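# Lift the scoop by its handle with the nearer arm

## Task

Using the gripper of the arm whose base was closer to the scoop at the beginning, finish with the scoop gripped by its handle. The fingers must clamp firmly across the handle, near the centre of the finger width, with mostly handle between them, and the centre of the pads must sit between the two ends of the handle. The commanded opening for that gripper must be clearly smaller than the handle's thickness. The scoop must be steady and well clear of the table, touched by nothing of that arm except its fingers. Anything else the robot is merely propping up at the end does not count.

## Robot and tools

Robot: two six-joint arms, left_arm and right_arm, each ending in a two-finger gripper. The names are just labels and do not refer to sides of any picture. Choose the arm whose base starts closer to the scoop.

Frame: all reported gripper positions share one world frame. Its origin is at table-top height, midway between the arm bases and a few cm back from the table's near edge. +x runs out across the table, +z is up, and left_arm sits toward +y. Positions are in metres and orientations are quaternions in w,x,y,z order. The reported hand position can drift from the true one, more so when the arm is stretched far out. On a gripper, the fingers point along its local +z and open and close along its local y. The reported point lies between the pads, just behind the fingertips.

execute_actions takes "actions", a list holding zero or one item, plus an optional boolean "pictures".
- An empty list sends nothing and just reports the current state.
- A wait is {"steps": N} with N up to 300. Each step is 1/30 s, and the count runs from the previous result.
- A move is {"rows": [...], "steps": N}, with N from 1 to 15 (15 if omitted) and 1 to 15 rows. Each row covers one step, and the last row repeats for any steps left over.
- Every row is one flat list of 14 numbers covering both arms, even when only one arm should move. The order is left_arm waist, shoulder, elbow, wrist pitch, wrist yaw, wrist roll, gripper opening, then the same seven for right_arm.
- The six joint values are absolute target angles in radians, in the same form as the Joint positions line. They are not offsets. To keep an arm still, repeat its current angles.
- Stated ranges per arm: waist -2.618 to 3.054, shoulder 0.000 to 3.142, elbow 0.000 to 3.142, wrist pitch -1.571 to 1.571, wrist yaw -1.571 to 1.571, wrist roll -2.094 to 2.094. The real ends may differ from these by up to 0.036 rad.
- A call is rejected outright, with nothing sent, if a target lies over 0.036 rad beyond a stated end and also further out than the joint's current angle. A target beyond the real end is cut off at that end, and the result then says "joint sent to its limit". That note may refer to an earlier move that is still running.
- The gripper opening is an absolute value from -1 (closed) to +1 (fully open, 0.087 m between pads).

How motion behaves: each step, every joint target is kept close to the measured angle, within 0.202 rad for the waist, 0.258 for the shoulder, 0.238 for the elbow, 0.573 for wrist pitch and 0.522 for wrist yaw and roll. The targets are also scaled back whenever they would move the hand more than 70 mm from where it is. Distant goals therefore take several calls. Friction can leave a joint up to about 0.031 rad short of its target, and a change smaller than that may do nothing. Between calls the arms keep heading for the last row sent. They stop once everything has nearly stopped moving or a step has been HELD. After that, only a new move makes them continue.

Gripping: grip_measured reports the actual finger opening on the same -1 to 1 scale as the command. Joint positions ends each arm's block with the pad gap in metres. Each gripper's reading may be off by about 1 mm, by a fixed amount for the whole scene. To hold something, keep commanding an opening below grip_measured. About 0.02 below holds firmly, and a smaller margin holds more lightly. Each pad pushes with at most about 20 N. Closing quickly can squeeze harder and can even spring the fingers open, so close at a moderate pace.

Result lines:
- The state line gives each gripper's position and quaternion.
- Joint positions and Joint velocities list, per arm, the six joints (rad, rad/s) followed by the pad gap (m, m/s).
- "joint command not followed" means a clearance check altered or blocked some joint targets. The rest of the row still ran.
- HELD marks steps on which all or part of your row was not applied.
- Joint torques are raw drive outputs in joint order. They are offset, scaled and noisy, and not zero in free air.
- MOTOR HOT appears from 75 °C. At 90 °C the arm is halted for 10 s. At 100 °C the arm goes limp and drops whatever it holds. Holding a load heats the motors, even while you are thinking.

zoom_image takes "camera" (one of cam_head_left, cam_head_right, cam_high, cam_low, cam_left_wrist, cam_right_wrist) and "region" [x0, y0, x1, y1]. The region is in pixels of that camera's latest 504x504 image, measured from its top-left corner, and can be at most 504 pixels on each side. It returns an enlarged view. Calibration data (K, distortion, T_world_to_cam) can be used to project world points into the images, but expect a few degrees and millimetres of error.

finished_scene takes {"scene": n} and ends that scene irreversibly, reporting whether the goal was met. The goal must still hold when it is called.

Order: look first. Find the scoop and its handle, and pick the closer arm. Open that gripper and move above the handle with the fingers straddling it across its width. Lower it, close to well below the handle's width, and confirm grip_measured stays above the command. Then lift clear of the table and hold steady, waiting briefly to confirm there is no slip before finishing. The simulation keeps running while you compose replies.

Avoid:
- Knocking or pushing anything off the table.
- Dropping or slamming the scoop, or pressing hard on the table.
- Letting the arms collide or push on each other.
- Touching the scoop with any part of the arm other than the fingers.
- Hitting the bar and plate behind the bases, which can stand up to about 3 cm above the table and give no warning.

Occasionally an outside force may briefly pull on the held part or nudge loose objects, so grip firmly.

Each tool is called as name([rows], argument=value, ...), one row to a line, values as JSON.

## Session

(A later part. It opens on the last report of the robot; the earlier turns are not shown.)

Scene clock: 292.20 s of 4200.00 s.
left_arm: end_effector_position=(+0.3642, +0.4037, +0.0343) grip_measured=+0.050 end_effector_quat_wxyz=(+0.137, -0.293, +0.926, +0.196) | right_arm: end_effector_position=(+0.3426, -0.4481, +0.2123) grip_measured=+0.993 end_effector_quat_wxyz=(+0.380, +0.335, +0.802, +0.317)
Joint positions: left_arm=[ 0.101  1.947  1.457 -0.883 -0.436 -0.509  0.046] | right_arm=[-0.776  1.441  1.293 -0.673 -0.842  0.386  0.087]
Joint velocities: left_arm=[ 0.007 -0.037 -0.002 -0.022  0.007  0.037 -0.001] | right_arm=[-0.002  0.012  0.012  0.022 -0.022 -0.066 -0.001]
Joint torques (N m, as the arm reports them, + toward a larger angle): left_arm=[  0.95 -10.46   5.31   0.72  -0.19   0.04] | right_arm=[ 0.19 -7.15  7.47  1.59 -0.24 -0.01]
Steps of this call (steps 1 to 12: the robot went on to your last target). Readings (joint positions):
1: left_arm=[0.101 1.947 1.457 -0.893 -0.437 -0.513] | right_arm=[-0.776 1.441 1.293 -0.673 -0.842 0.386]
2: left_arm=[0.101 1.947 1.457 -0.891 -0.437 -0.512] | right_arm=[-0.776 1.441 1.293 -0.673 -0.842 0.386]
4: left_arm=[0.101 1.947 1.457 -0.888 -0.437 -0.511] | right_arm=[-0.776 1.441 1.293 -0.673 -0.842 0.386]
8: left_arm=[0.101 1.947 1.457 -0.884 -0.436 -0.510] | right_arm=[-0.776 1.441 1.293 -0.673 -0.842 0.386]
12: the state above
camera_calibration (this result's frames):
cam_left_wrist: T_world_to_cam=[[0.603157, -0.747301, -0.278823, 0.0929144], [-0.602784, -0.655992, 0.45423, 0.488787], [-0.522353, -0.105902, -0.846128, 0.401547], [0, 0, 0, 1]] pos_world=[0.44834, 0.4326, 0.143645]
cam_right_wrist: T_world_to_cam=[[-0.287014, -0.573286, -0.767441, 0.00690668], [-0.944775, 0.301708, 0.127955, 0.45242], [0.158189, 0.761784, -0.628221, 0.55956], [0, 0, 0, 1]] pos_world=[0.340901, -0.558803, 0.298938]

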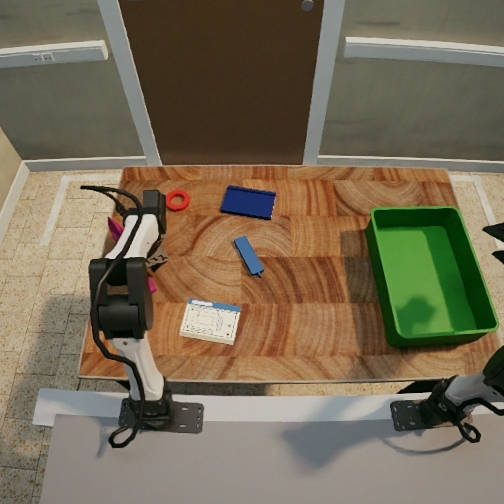

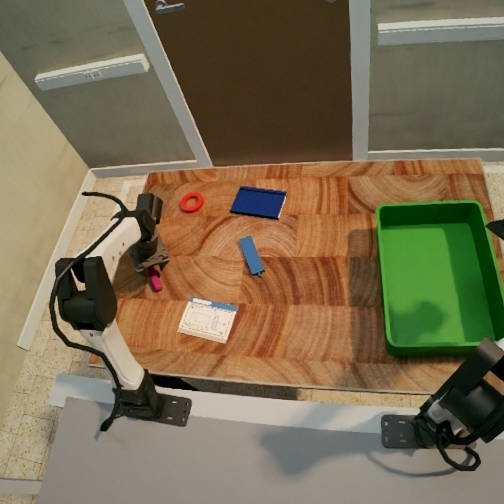

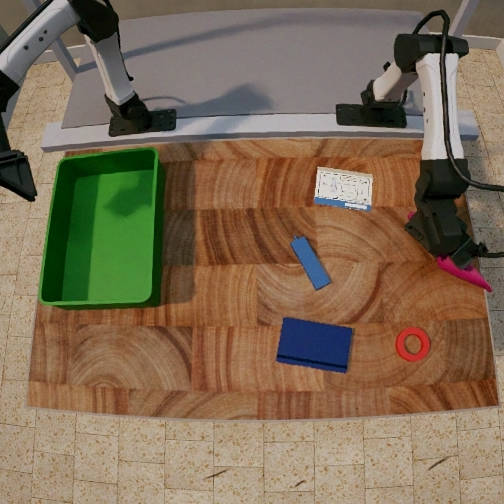

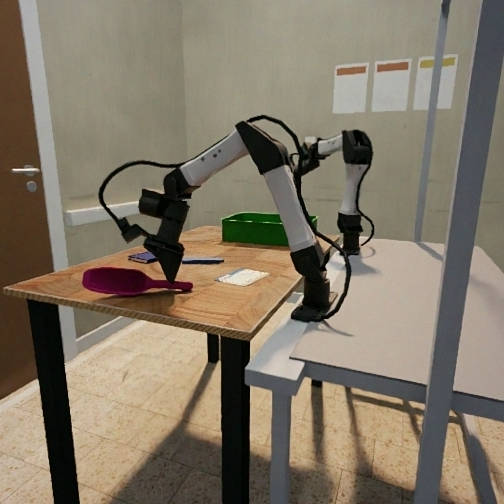

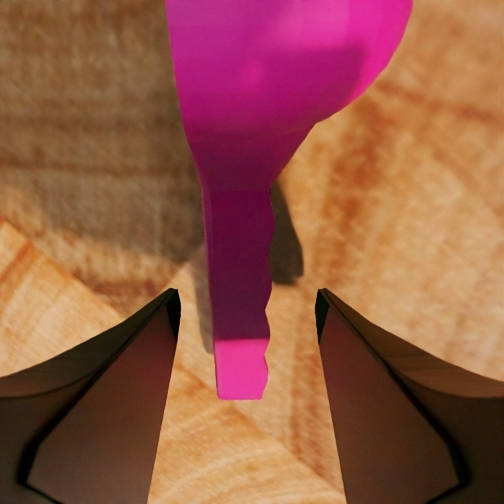

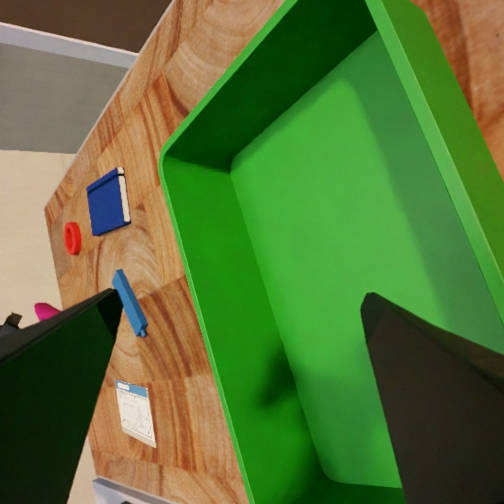

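execute_actions([
  {"rows": [[0.112,1.954,1.443,-0.866,-0.432,-0.501,0.04,-0.776,1.441,1.293,-0.673,-0.842,0.386,1],[0.115,1.955,1.440,-0.860,-0.431,-0.498,0.02,-0.776,1.441,1.293,-0.673,-0.842,0.386,1],[0.118,1.956,1.437,-0.854,-0.431,-0.495,0.0,-0.776,1.441,1.293,-0.673,-0.842,0.386,1],[0.121,1.958,1.433,-0.847,-0.430,-0.492,-0.02,-0.776,1.441,1.293,-0.673,-0.842,0.386,1],[0.124,1.959,1.429,-0.840,-0.430,-0.489,-0.04,-0.776,1.441,1.293,-0.673,-0.842,0.386,1],[0.127,1.961,1.425,-0.833,-0.429,-0.486,-0.06,-0.776,1.441,1.293,-0.673,-0.842,0.386,1],[0.129,1.962,1.421,-0.827,-0.429,-0.483,-0.08,-0.776,1.441,1.293,-0.673,-0.842,0.386,1],[0.131,1.964,1.417,-0.821,-0.428,-0.481,-0.10,-0.776,1.441,1.293,-0.673,-0.842,0.386,1],[0.133,1.965,1.414,-0.816,-0.428,-0.479,-0.10,-0.776,1.441,1.293,-0.673,-0.842,0.386,1],[0.134,1.966,1.411,-0.812,-0.427,-0.477,-0.10,-0.776,1.441,1.293,-0.673,-0.842,0.386,1],[0.135,1.967,1.409,-0.810,-0.427,-0.476,-0.10,-0.776,1.441,1.293,-0.673,-0.842,0.386,1]], "steps": 15},
], pictures=false)

execute_actions([
  {"steps": 10},
])

zoom_image(camera="cam_low", region=[110, 220, 210, 305])

Scene clock: 330.80 s of 4200.00 s.
left_arm: end_effector_position=(+0.3623, +0.4134, +0.0213) grip_measured=-0.100 end_effector_quat_wxyz=(+0.134, -0.294, +0.926, +0.197) | right_arm: end_effector_position=(+0.3426, -0.4481, +0.2123) grip_measured=+0.993 end_effector_quat_wxyz=(+0.380, +0.335, +0.802, +0.317)
Joint positions: left_arm=[ 0.126  1.96   1.421 -0.83  -0.432 -0.485  0.039] | right_arm=[-0.776  1.441  1.293 -0.673 -0.842  0.386  0.087]
Joint velocities: left_arm=[-0.022  0.027 -0.017  0.007  0.007  0.066 -0.001] | right_arm=[ 0.022 -0.017  0.007 -0.022  0.066 -0.007 -0.002]
Joint torques (N m, as the arm reports them, + toward a larger angle): left_arm=[  1.02 -10.7    5.35   0.75  -0.17   0.03] | right_arm=[ 0.23 -7.14  7.49  1.59 -0.24 -0.01]
Steps of this call (steps 1 to 30: the robot went on to your last target; steps 31 to 100: nothing new was sent; then 34.77 s passed at rest; steps 101 to 115: all 15 steps of this action). Readings (joint positions):
101: left_arm=[0.101 1.947 1.457 -0.882 -0.436 -0.509] | right_arm=[-0.776 1.441 1.293 -0.673 -0.842 0.386]
102: left_arm=[0.101 1.947 1.457 -0.880 -0.436 -0.507] | right_arm=[-0.776 1.441 1.293 -0.673 -0.842 0.386]
104: left_arm=[0.102 1.947 1.455 -0.873 -0.435 -0.505] | right_arm=[-0.776 1.441 1.293 -0.673 -0.842 0.386]
108: left_arm=[0.115 1.947 1.437 -0.852 -0.434 -0.496] | right_arm=[-0.776 1.441 1.293 -0.673 -0.842 0.386]
115: the state above

Scene clock: 331.13 s of 4200.00 s.
left_arm: end_effector_position=(+0.3640, +0.4135, +0.0211) grip_measured=-0.100 end_effector_quat_wxyz=(+0.137, -0.293, +0.926, +0.196) | right_arm: end_effector_position=(+0.3426, -0.4481, +0.2123) grip_measured=+0.993 end_effector_quat_wxyz=(+0.380, +0.335, +0.802, +0.317)
Joint positions: left_arm=[ 0.126  1.961  1.42  -0.822 -0.431 -0.482  0.039] | right_arm=[-0.776  1.441  1.293 -0.673 -0.842  0.386  0.087]
Joint velocities: left_arm=[-0.007 -0.017 -0.012  0.007  0.037 -0.007 -0.001] | right_arm=[-0.007 -0.007 -0.002 -0.007 -0.081 -0.051  0.   ]
Joint torques (N m, as the arm reports them, + toward a larger angle): left_arm=[  0.92 -10.53   5.23   0.78  -0.18   0.03] | right_arm=[ 0.2  -7.11  7.45  1.58 -0.25 -0.01]
Steps of this call (steps 1 to 10: the robot went on to your last target). Readings (joint positions):
1: left_arm=[0.126 1.961 1.420 -0.829 -0.432 -0.484] | right_arm=[-0.776 1.441 1.293 -0.673 -0.842 0.386]
2: left_arm=[0.126 1.961 1.420 -0.827 -0.432 -0.484] | right_arm=[-0.776 1.441 1.293 -0.673 -0.842 0.386]
4: left_arm=[0.126 1.961 1.420 -0.825 -0.432 -0.483] | right_arm=[-0.776 1.441 1.293 -0.673 -0.842 0.386]
8: left_arm=[0.126 1.961 1.420 -0.822 -0.431 -0.482] | right_arm=[-0.776 1.441 1.293 -0.673 -0.842 0.386]
10: the state above
camera_calibration (this result's frames):
cam_left_wrist: T_world_to_cam=[[0.603434, -0.746983, -0.279078, 0.096496], [-0.602316, -0.656324, 0.454373, 0.501026], [-0.522574, -0.106091, -0.845967, 0.391441], [0, 0, 0, 1]] pos_world=[0.448104, 0.442444, 0.130424]
cam_right_wrist: T_world_to_cam=[[-0.287014, -0.573286, -0.767441, 0.00690668], [-0.944775, 0.301708, 0.127955, 0.45242], [0.158189, 0.761784, -0.628221, 0.55956], [0, 0, 0, 1]] pos_world=[0.340901, -0.558803, 0.298938]

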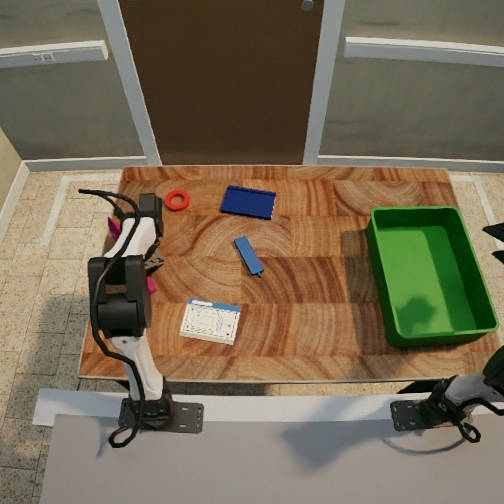

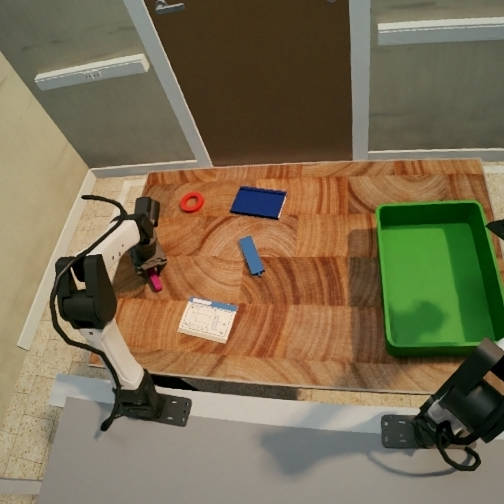

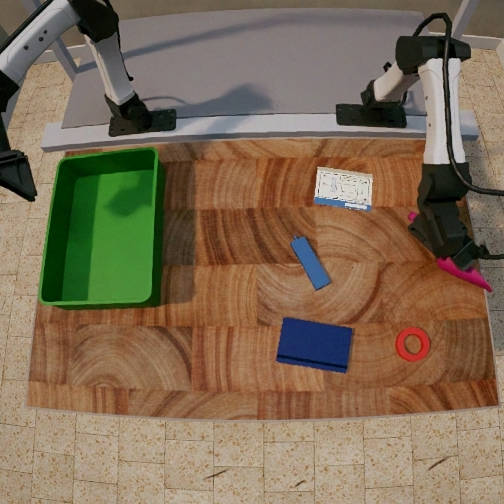

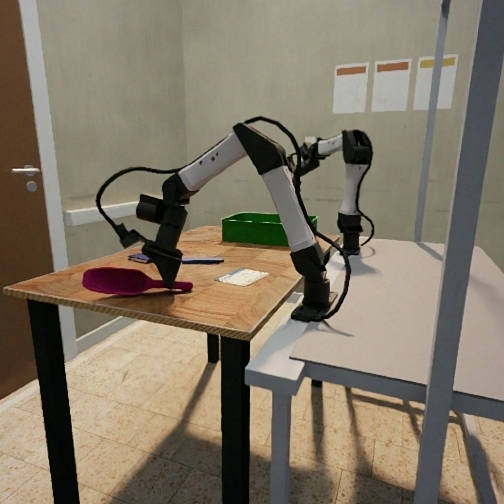

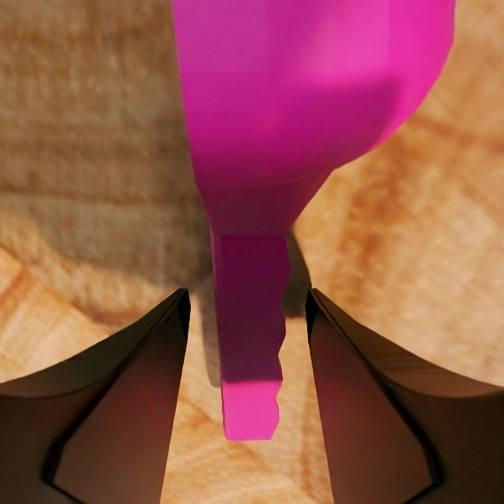

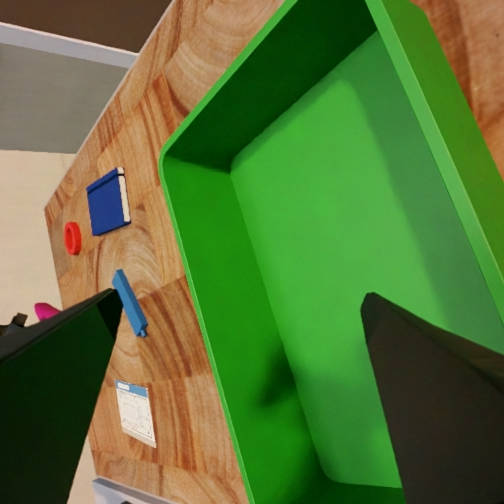

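Region (110, 220, 210, 305) of cam_low's 504x504 image, scaled by 5.040, with more detail than that image has; it fills the top 428 rows of this view, and the rest is white.

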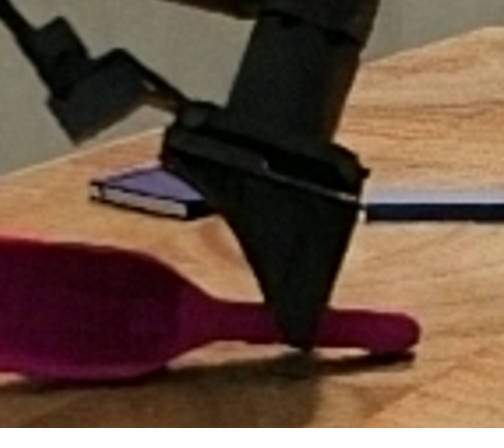

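execute_actions([
  {"rows": [[0.136,1.967,1.406,-0.806,-0.427,-0.476,-0.16,-0.776,1.441,1.293,-0.673,-0.842,0.386,1],[0.137,1.967,1.403,-0.802,-0.427,-0.475,-0.22,-0.776,1.441,1.293,-0.673,-0.842,0.386,1],[0.137,1.967,1.401,-0.800,-0.427,-0.474,-0.28,-0.776,1.441,1.293,-0.673,-0.842,0.386,1],[0.137,1.967,1.401,-0.800,-0.427,-0.474,-0.33,-0.776,1.441,1.293,-0.673,-0.842,0.386,1],[0.137,1.967,1.401,-0.800,-0.427,-0.474,-0.38,-0.776,1.441,1.293,-0.673,-0.842,0.386,1],[0.137,1.967,1.401,-0.800,-0.427,-0.474,-0.42,-0.776,1.441,1.293,-0.673,-0.842,0.386,1],[0.137,1.967,1.401,-0.800,-0.427,-0.474,-0.46,-0.776,1.441,1.293,-0.673,-0.842,0.386,1],[0.137,1.967,1.401,-0.800,-0.427,-0.474,-0.49,-0.776,1.441,1.293,-0.673,-0.842,0.386,1],[0.137,1.967,1.401,-0.800,-0.427,-0.474,-0.52,-0.776,1.441,1.293,-0.673,-0.842,0.386,1],[0.137,1.967,1.401,-0.800,-0.427,-0.474,-0.55,-0.776,1.441,1.293,-0.673,-0.842,0.386,1],[0.137,1.967,1.401,-0.800,-0.427,-0.474,-0.58,-0.776,1.441,1.293,-0.673,-0.842,0.386,1],[0.137,1.967,1.401,-0.800,-0.427,-0.474,-0.61,-0.776,1.441,1.293,-0.673,-0.842,0.386,1],[0.137,1.967,1.401,-0.800,-0.427,-0.474,-0.64,-0.776,1.441,1.293,-0.673,-0.842,0.386,1],[0.137,1.967,1.401,-0.800,-0.427,-0.474,-0.67,-0.776,1.441,1.293,-0.673,-0.842,0.386,1],[0.137,1.967,1.401,-0.800,-0.427,-0.474,-0.70,-0.776,1.441,1.293,-0.673,-0.842,0.386,1]], "steps": 15},
], pictures=false)

execute_actions([
  {"rows": [[0.137,1.967,1.401,-0.800,-0.427,-0.474,-0.73,-0.776,1.441,1.293,-0.673,-0.842,0.386,1],[0.137,1.967,1.401,-0.800,-0.427,-0.474,-0.76,-0.776,1.441,1.293,-0.673,-0.842,0.386,1],[0.137,1.967,1.401,-0.800,-0.427,-0.474,-0.79,-0.776,1.441,1.293,-0.673,-0.842,0.386,1],[0.137,1.967,1.401,-0.800,-0.427,-0.474,-0.82,-0.776,1.441,1.293,-0.673,-0.842,0.386,1],[0.137,1.967,1.401,-0.800,-0.427,-0.474,-0.85,-0.776,1.441,1.293,-0.673,-0.842,0.386,1]], "steps": 8},
])

zoom_image(camera="cam_low", region=[110, 220, 210, 305])

Scene clock: 350.77 s of 4200.00 s.
left_arm: end_effector_position=(+0.3662, +0.4138, +0.0212) grip_measured=-0.561 end_effector_quat_wxyz=(+0.141, -0.293, +0.925, +0.196) | right_arm: end_effector_position=(+0.3426, -0.4481, +0.2123) grip_measured=+0.993 end_effector_quat_wxyz=(+0.380, +0.335, +0.802, +0.317)
Joint positions: left_arm=[ 0.126  1.961  1.42  -0.813 -0.431 -0.48   0.019] | right_arm=[-0.776  1.441  1.293 -0.673 -0.842  0.386  0.087]
Joint velocities: left_arm=[-0.017 -0.002  0.007  0.037 -0.022 -0.022  0.   ] | right_arm=[ 0.007  0.002  0.007  0.022 -0.037 -0.081 -0.001]
Joint torques (N m, as the arm reports them, + toward a larger angle): left_arm=[  1.09 -10.5    4.53   0.8   -0.19   0.05] | right_arm=[ 0.2  -7.14  7.47  1.59 -0.24 -0.01]
Steps of this call (steps 1 to 15: the robot went on to your last target; steps 16 to 90: nothing new was sent; then 16.13 s passed at rest; steps 91 to 105: all 15 steps of this action). Readings (joint positions):
91: left_arm=[0.126 1.961 1.420 -0.821 -0.431 -0.482] | right_arm=[-0.776 1.441 1.293 -0.673 -0.842 0.386]
92: left_arm=[0.126 1.961 1.420 -0.820 -0.431 -0.481] | right_arm=[-0.776 1.441 1.293 -0.673 -0.842 0.386]
94: left_arm=[0.126 1.961 1.420 -0.817 -0.431 -0.481] | right_arm=[-0.776 1.441 1.293 -0.673 -0.842 0.386]
98: left_arm=[0.126 1.961 1.420 -0.813 -0.431 -0.480] | right_arm=[-0.776 1.441 1.293 -0.673 -0.842 0.386]
105: the state above

Scene clock: 351.03 s of 4200.00 s.
left_arm: end_effector_position=(+0.3662, +0.4138, +0.0212) grip_measured=-0.561 end_effector_quat_wxyz=(+0.141, -0.293, +0.925, +0.196) | right_arm: end_effector_position=(+0.3426, -0.4481, +0.2123) grip_measured=+0.993 end_effector_quat_wxyz=(+0.380, +0.335, +0.802, +0.317)
Joint positions: left_arm=[ 0.126  1.961  1.42  -0.813 -0.431 -0.48   0.019] | right_arm=[-0.776  1.441  1.293 -0.673 -0.842  0.386  0.087]
Joint velocities: left_arm=[ 0.007 -0.037 -0.002 -0.007 -0.007 -0.022  0.001] | right_arm=[-0.012  0.007 -0.007  0.007 -0.066  0.066 -0.001]
Joint torques (N m, as the arm reports them, + toward a larger angle): left_arm=[  1.06 -10.56   4.55   0.8   -0.18   0.05] | right_arm=[ 0.22 -7.15  7.47  1.59 -0.24 -0.02]
Steps of this call (steps 1 to 8: all 8 steps of this action). Readings (joint positions):
1: left_arm=[0.126 1.961 1.420 -0.813 -0.431 -0.480] | right_arm=[-0.776 1.441 1.293 -0.673 -0.842 0.386]
2: left_arm=[0.126 1.961 1.420 -0.813 -0.431 -0.480] | right_arm=[-0.776 1.441 1.293 -0.673 -0.842 0.386]
4: left_arm=[0.126 1.961 1.420 -0.813 -0.431 -0.480] | right_arm=[-0.776 1.441 1.293 -0.673 -0.842 0.386]
8: the state above
camera_calibration (this result's frames):
cam_left_wrist: T_world_to_cam=[[0.604475, -0.747766, -0.274693, 0.0952126], [-0.607409, -0.655736, 0.448403, 0.504254], [-0.515426, -0.104197, -0.850575, 0.389469], [0, 0, 0, 1]] pos_world=[0.449477, 0.442436, 0.131318]
cam_right_wrist: T_world_to_cam=[[-0.287014, -0.573286, -0.767441, 0.00690668], [-0.944775, 0.301708, 0.127955, 0.45242], [0.158189, 0.761784, -0.628221, 0.55956], [0, 0, 0, 1]] pos_world=[0.340901, -0.558803, 0.298938]

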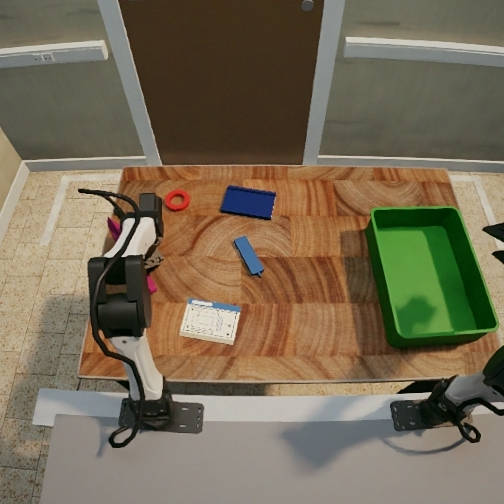

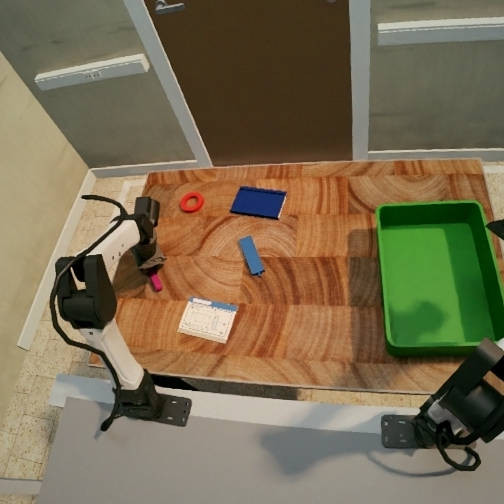

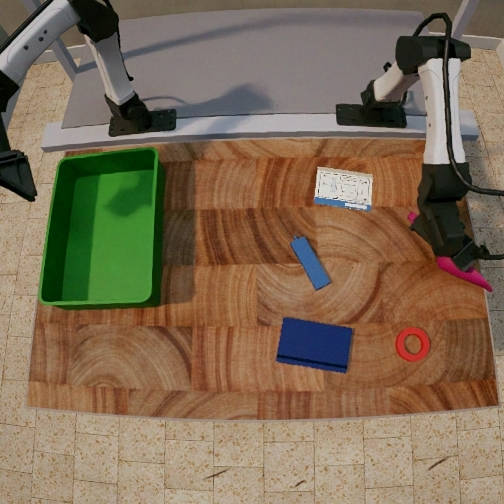

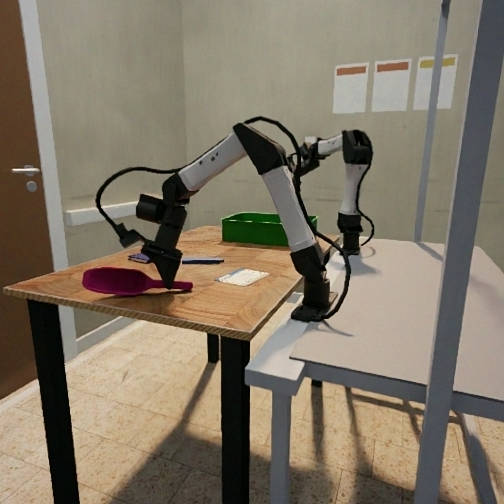

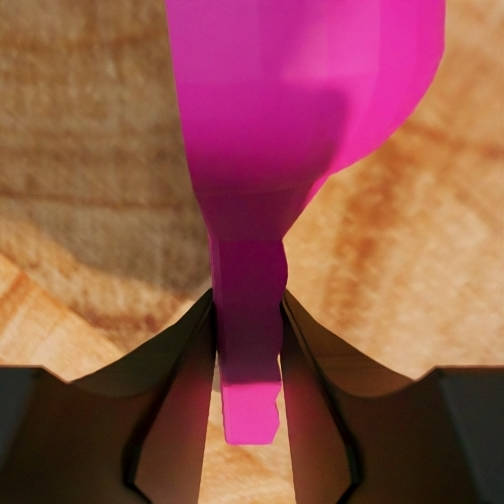

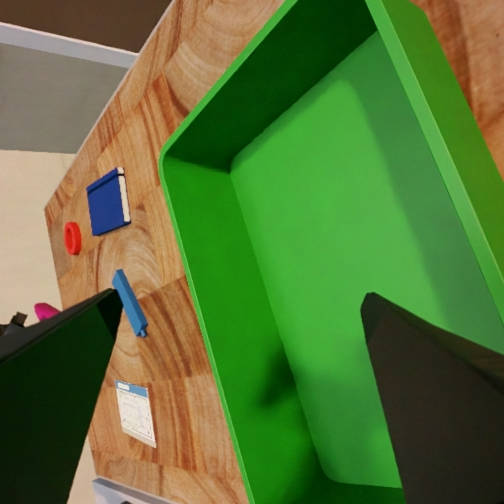

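Region (110, 220, 210, 305) of cam_low's 504x504 image, scaled by 5.040, with more detail than that image has; it fills the top 428 rows of this view, and the rest is white.

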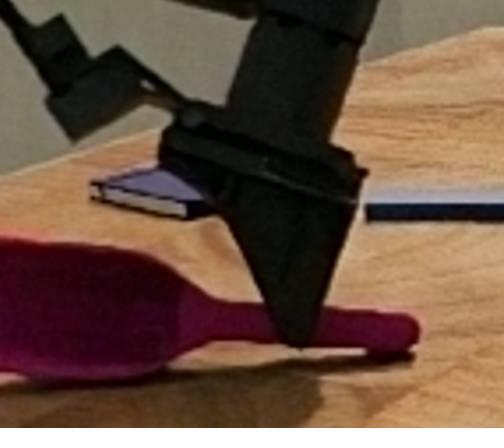

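execute_actions([
  {"rows": [[0.124,1.956,1.430,-0.819,-0.431,-0.480,-0.85,-0.776,1.441,1.293,-0.673,-0.842,0.386,1],[0.124,1.952,1.431,-0.822,-0.431,-0.480,-0.85,-0.776,1.441,1.293,-0.673,-0.842,0.386,1],[0.124,1.946,1.432,-0.828,-0.431,-0.480,-0.85,-0.776,1.441,1.293,-0.673,-0.842,0.386,1],[0.124,1.938,1.434,-0.835,-0.431,-0.480,-0.85,-0.776,1.441,1.293,-0.673,-0.842,0.386,1],[0.123,1.928,1.436,-0.844,-0.431,-0.480,-0.85,-0.776,1.441,1.293,-0.673,-0.842,0.386,1],[0.122,1.916,1.439,-0.855,-0.431,-0.480,-0.85,-0.776,1.441,1.293,-0.673,-0.842,0.386,1],[0.121,1.902,1.442,-0.868,-0.431,-0.480,-0.85,-0.776,1.441,1.293,-0.673,-0.842,0.386,1],[0.119,1.886,1.445,-0.883,-0.431,-0.480,-0.85,-0.776,1.441,1.293,-0.673,-0.842,0.386,1],[0.116,1.868,1.449,-0.898,-0.431,-0.480,-0.85,-0.776,1.441,1.293,-0.673,-0.842,0.386,1],[0.112,1.850,1.453,-0.916,-0.431,-0.480,-0.85,-0.776,1.441,1.293,-0.673,-0.842,0.386,1],[0.106,1.829,1.457,-0.934,-0.431,-0.480,-0.85,-0.776,1.441,1.293,-0.673,-0.842,0.386,1],[0.100,1.808,1.461,-0.953,-0.431,-0.480,-0.85,-0.776,1.441,1.293,-0.673,-0.842,0.386,1],[0.093,1.787,1.466,-0.972,-0.431,-0.480,-0.85,-0.776,1.441,1.293,-0.673,-0.842,0.386,1],[0.084,1.764,1.470,-0.993,-0.431,-0.480,-0.85,-0.776,1.441,1.293,-0.673,-0.842,0.386,1],[0.074,1.742,1.475,-1.013,-0.431,-0.480,-0.85,-0.776,1.441,1.293,-0.673,-0.842,0.386,1]], "steps": 15},
], pictures=false)

execute_actions([
  {"rows": [[0.063,1.720,1.480,-1.033,-0.431,-0.480,-0.85,-0.776,1.441,1.293,-0.673,-0.842,0.386,1],[0.051,1.697,1.484,-1.054,-0.431,-0.480,-0.85,-0.776,1.441,1.293,-0.673,-0.842,0.386,1],[0.038,1.676,1.489,-1.073,-0.431,-0.480,-0.85,-0.776,1.441,1.293,-0.673,-0.842,0.386,1],[0.025,1.655,1.493,-1.092,-0.431,-0.480,-0.85,-0.776,1.441,1.293,-0.673,-0.842,0.386,1],[0.012,1.635,1.498,-1.111,-0.431,-0.480,-0.85,-0.776,1.441,1.293,-0.673,-0.842,0.386,1],[-0.002,1.616,1.501,-1.128,-0.431,-0.480,-0.85,-0.776,1.441,1.293,-0.673,-0.842,0.386,1],[-0.015,1.598,1.505,-1.143,-0.431,-0.480,-0.85,-0.776,1.441,1.293,-0.673,-0.842,0.386,1],[-0.028,1.582,1.508,-1.158,-0.431,-0.480,-0.85,-0.776,1.441,1.293,-0.673,-0.842,0.386,1],[-0.040,1.568,1.511,-1.171,-0.431,-0.480,-0.85,-0.776,1.441,1.293,-0.673,-0.842,0.386,1],[-0.050,1.556,1.514,-1.182,-0.431,-0.480,-0.85,-0.776,1.441,1.293,-0.673,-0.842,0.386,1],[-0.059,1.546,1.516,-1.191,-0.431,-0.480,-0.85,-0.776,1.441,1.293,-0.673,-0.842,0.386,1],[-0.066,1.538,1.518,-1.198,-0.431,-0.480,-0.85,-0.776,1.441,1.293,-0.673,-0.842,0.386,1],[-0.072,1.532,1.519,-1.204,-0.431,-0.480,-0.85,-0.776,1.441,1.293,-0.673,-0.842,0.386,1],[-0.075,1.528,1.520,-1.207,-0.431,-0.480,-0.85,-0.776,1.441,1.293,-0.673,-0.842,0.386,1],[-0.076,1.527,1.520,-1.208,-0.431,-0.480,-0.85,-0.776,1.441,1.293,-0.673,-0.842,0.386,1]], "steps": 15},
], pictures=false)

execute_actions([
  {"steps": 20},
])

Scene clock: 392.90 s of 4200.00 s.
left_arm: end_effector_position=(+0.3506, +0.4020, +0.0760) grip_measured=-0.561 end_effector_quat_wxyz=(+0.162, -0.285, +0.926, +0.188) | right_arm: end_effector_position=(+0.3426, -0.4481, +0.2123) grip_measured=+0.993 end_effector_quat_wxyz=(+0.380, +0.335, +0.802, +0.317)
Joint positions: left_arm=[ 0.101  1.811  1.441 -0.943 -0.428 -0.48   0.019] | right_arm=[-0.776  1.441  1.293 -0.673 -0.842  0.386  0.087]
Joint velocities: left_arm=[-0.271 -0.706  0.159 -0.505 -0.037  0.037 -0.001] | right_arm=[-0.002 -0.022  0.012 -0.051 -0.037  0.022  0.001]
Joint torques (N m, as the arm reports them, + toward a larger angle): left_arm=[ -0.58 -12.56   8.74   0.73  -0.25   0.01] | right_arm=[ 0.22 -7.14  7.47  1.58 -0.24 -0.01]
Steps of this call (steps 1 to 15: the robot went on to your last target; steps 16 to 90: nothing new was sent; then 38.37 s passed at rest; steps 91 to 105: all 15 steps of this action). Readings (joint positions):
91: left_arm=[0.126 1.961 1.420 -0.813 -0.431 -0.480] | right_arm=[-0.776 1.441 1.293 -0.673 -0.842 0.386]
92: left_arm=[0.126 1.961 1.420 -0.813 -0.431 -0.480] | right_arm=[-0.776 1.441 1.293 -0.673 -0.842 0.386]
94: left_arm=[0.126 1.961 1.420 -0.815 -0.431 -0.480] | right_arm=[-0.776 1.441 1.293 -0.673 -0.842 0.386]
98: left_arm=[0.126 1.945 1.420 -0.840 -0.429 -0.480] | right_arm=[-0.776 1.441 1.293 -0.673 -0.842 0.386]
105: the state above

Scene clock: 393.40 s of 4200.00 s.
left_arm: end_effector_position=(+0.3103, +0.3455, +0.1668) grip_measured=-0.561 end_effector_quat_wxyz=(+0.216, -0.213, +0.940, +0.159) | right_arm: end_effector_position=(+0.3426, -0.4481, +0.2123) grip_measured=+0.993 end_effector_quat_wxyz=(+0.380, +0.335, +0.802, +0.317)
Joint positions: left_arm=[-0.067  1.55   1.499 -1.176 -0.428 -0.48   0.019] | right_arm=[-0.776  1.441  1.293 -0.673 -0.842  0.386  0.087]
Joint velocities: left_arm=[-0.105 -0.125  0.027 -0.256  0.007  0.007 -0.   ] | right_arm=[-0.012 -0.002  0.002 -0.051 -0.007 -0.051 -0.   ]
Joint torques (N m, as the arm reports them, + toward a larger angle): left_arm=[-0.08 -8.57  8.4   0.92 -0.26  0.  ] | right_arm=[ 0.22 -7.15  7.5   1.59 -0.24 -0.01]
Steps of this call (steps 1 to 15: all 15 steps of this action). Readings (joint positions):
1: left_arm=[0.091 1.787 1.448 -0.959 -0.428 -0.480] | right_arm=[-0.776 1.441 1.293 -0.673 -0.842 0.386]
2: left_arm=[0.080 1.762 1.454 -0.976 -0.428 -0.480] | right_arm=[-0.776 1.441 1.293 -0.673 -0.842 0.386]
4: left_arm=[0.055 1.714 1.465 -1.011 -0.428 -0.480] | right_arm=[-0.776 1.441 1.293 -0.673 -0.842 0.386]
8: left_arm=[-0.001 1.631 1.483 -1.083 -0.428 -0.480] | right_arm=[-0.776 1.441 1.293 -0.673 -0.842 0.386]
15: the state above

Scene clock: 394.07 s of 4200.00 s.
left_arm: end_effector_position=(+0.3021, +0.3455, +0.1667) grip_measured=-0.561 end_effector_quat_wxyz=(+0.202, -0.209, +0.943, +0.163) | right_arm: end_effector_position=(+0.3426, -0.4481, +0.2123) grip_measured=+0.993 end_effector_quat_wxyz=(+0.380, +0.335, +0.802, +0.317)
Joint positions: left_arm=[-0.07   1.546  1.499 -1.209 -0.428 -0.48   0.019] | right_arm=[-0.776  1.441  1.293 -0.673 -0.842  0.386  0.087]
Joint velocities: left_arm=[-0.017  0.002  0.002 -0.022  0.022  0.022 -0.   ] | right_arm=[-0.007 -0.007 -0.007 -0.037  0.022  0.037 -0.   ]
Joint torques (N m, as the arm reports them, + toward a larger angle): left_arm=[-0.24 -8.8   8.42  0.84 -0.24  0.  ] | right_arm=[ 0.22 -7.13  7.48  1.58 -0.24 -0.02]
Steps of this call (steps 1 to 20: the robot went on to your last target). Readings (joint positions):
1: left_arm=[-0.070 1.547 1.499 -1.183 -0.428 -0.480] | right_arm=[-0.776 1.441 1.293 -0.673 -0.842 0.386]
2: left_arm=[-0.070 1.546 1.499 -1.188 -0.428 -0.480] | right_arm=[-0.776 1.441 1.293 -0.673 -0.842 0.386]
4: left_arm=[-0.070 1.546 1.499 -1.197 -0.428 -0.480] | right_arm=[-0.776 1.441 1.293 -0.673 -0.842 0.386]
8: left_arm=[-0.070 1.546 1.499 -1.205 -0.428 -0.480] | right_arm=[-0.776 1.441 1.293 -0.673 -0.842 0.386]
20: the state above
camera_calibration (this result's frames):
cam_left_wrist: T_world_to_cam=[[0.468214, -0.856368, -0.217739, 0.192069], [-0.763988, -0.516151, 0.387182, 0.364538], [-0.443957, -0.0149343, -0.895924, 0.428157], [0, 0, 0, 1]] pos_world=[0.378657, 0.359032, 0.284274]
cam_right_wrist: T_world_to_cam=[[-0.287014, -0.573286, -0.767441, 0.00690668], [-0.944775, 0.301708, 0.127955, 0.45242], [0.158189, 0.761784, -0.628221, 0.55956], [0, 0, 0, 1]] pos_world=[0.340901, -0.558803, 0.298938]

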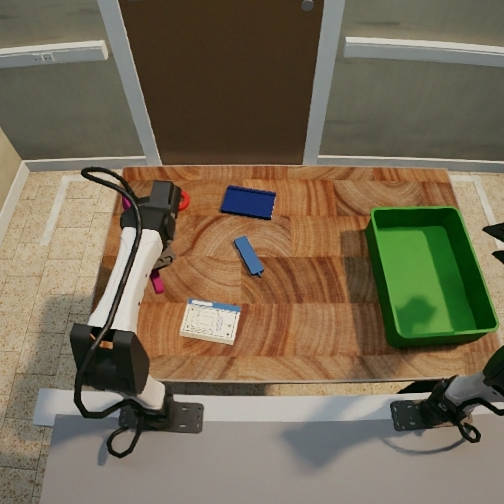

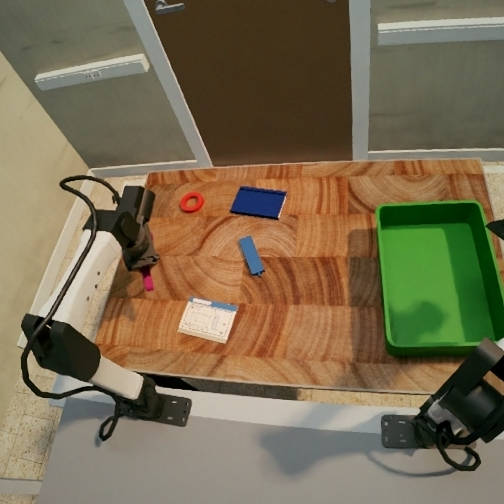

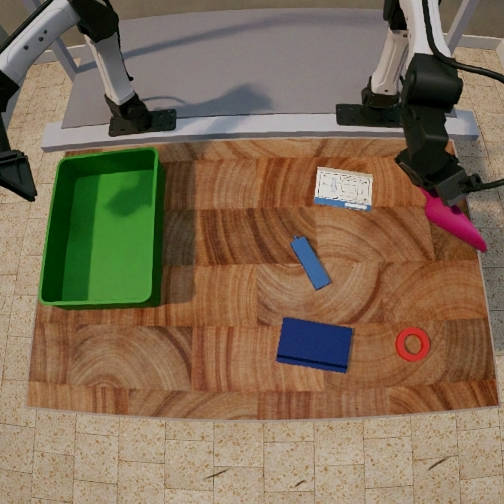

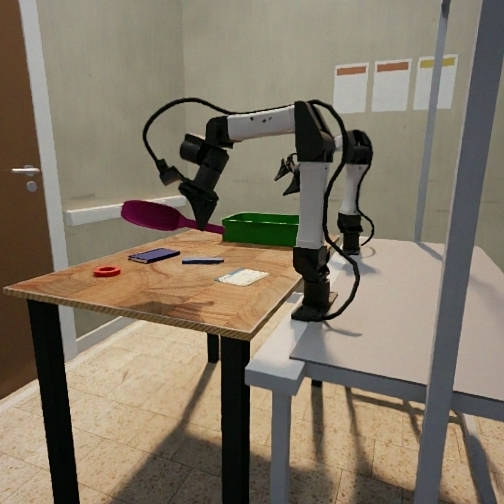

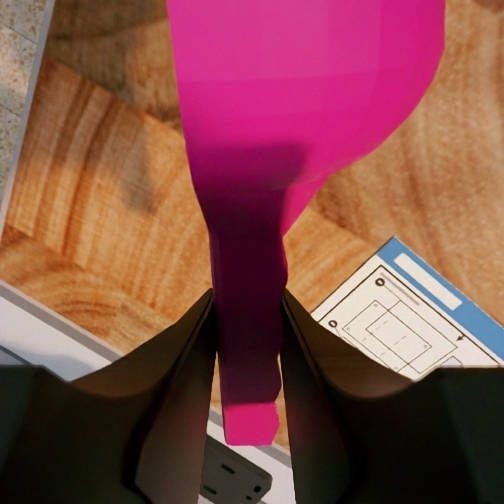

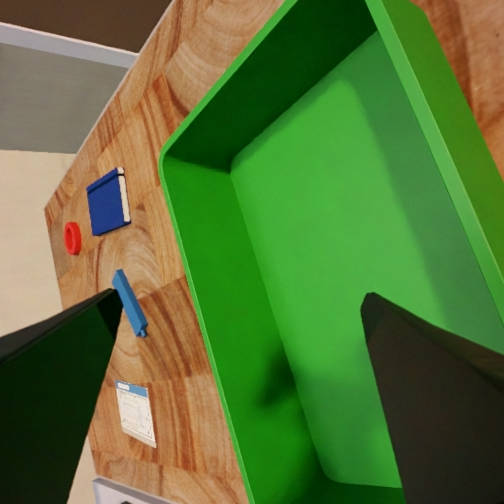

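The scoop is held firmly at mid-handle, about 16 cm above the table, and the arm is still.

finished_scene(scene=2)

The scene is finished: the task was done.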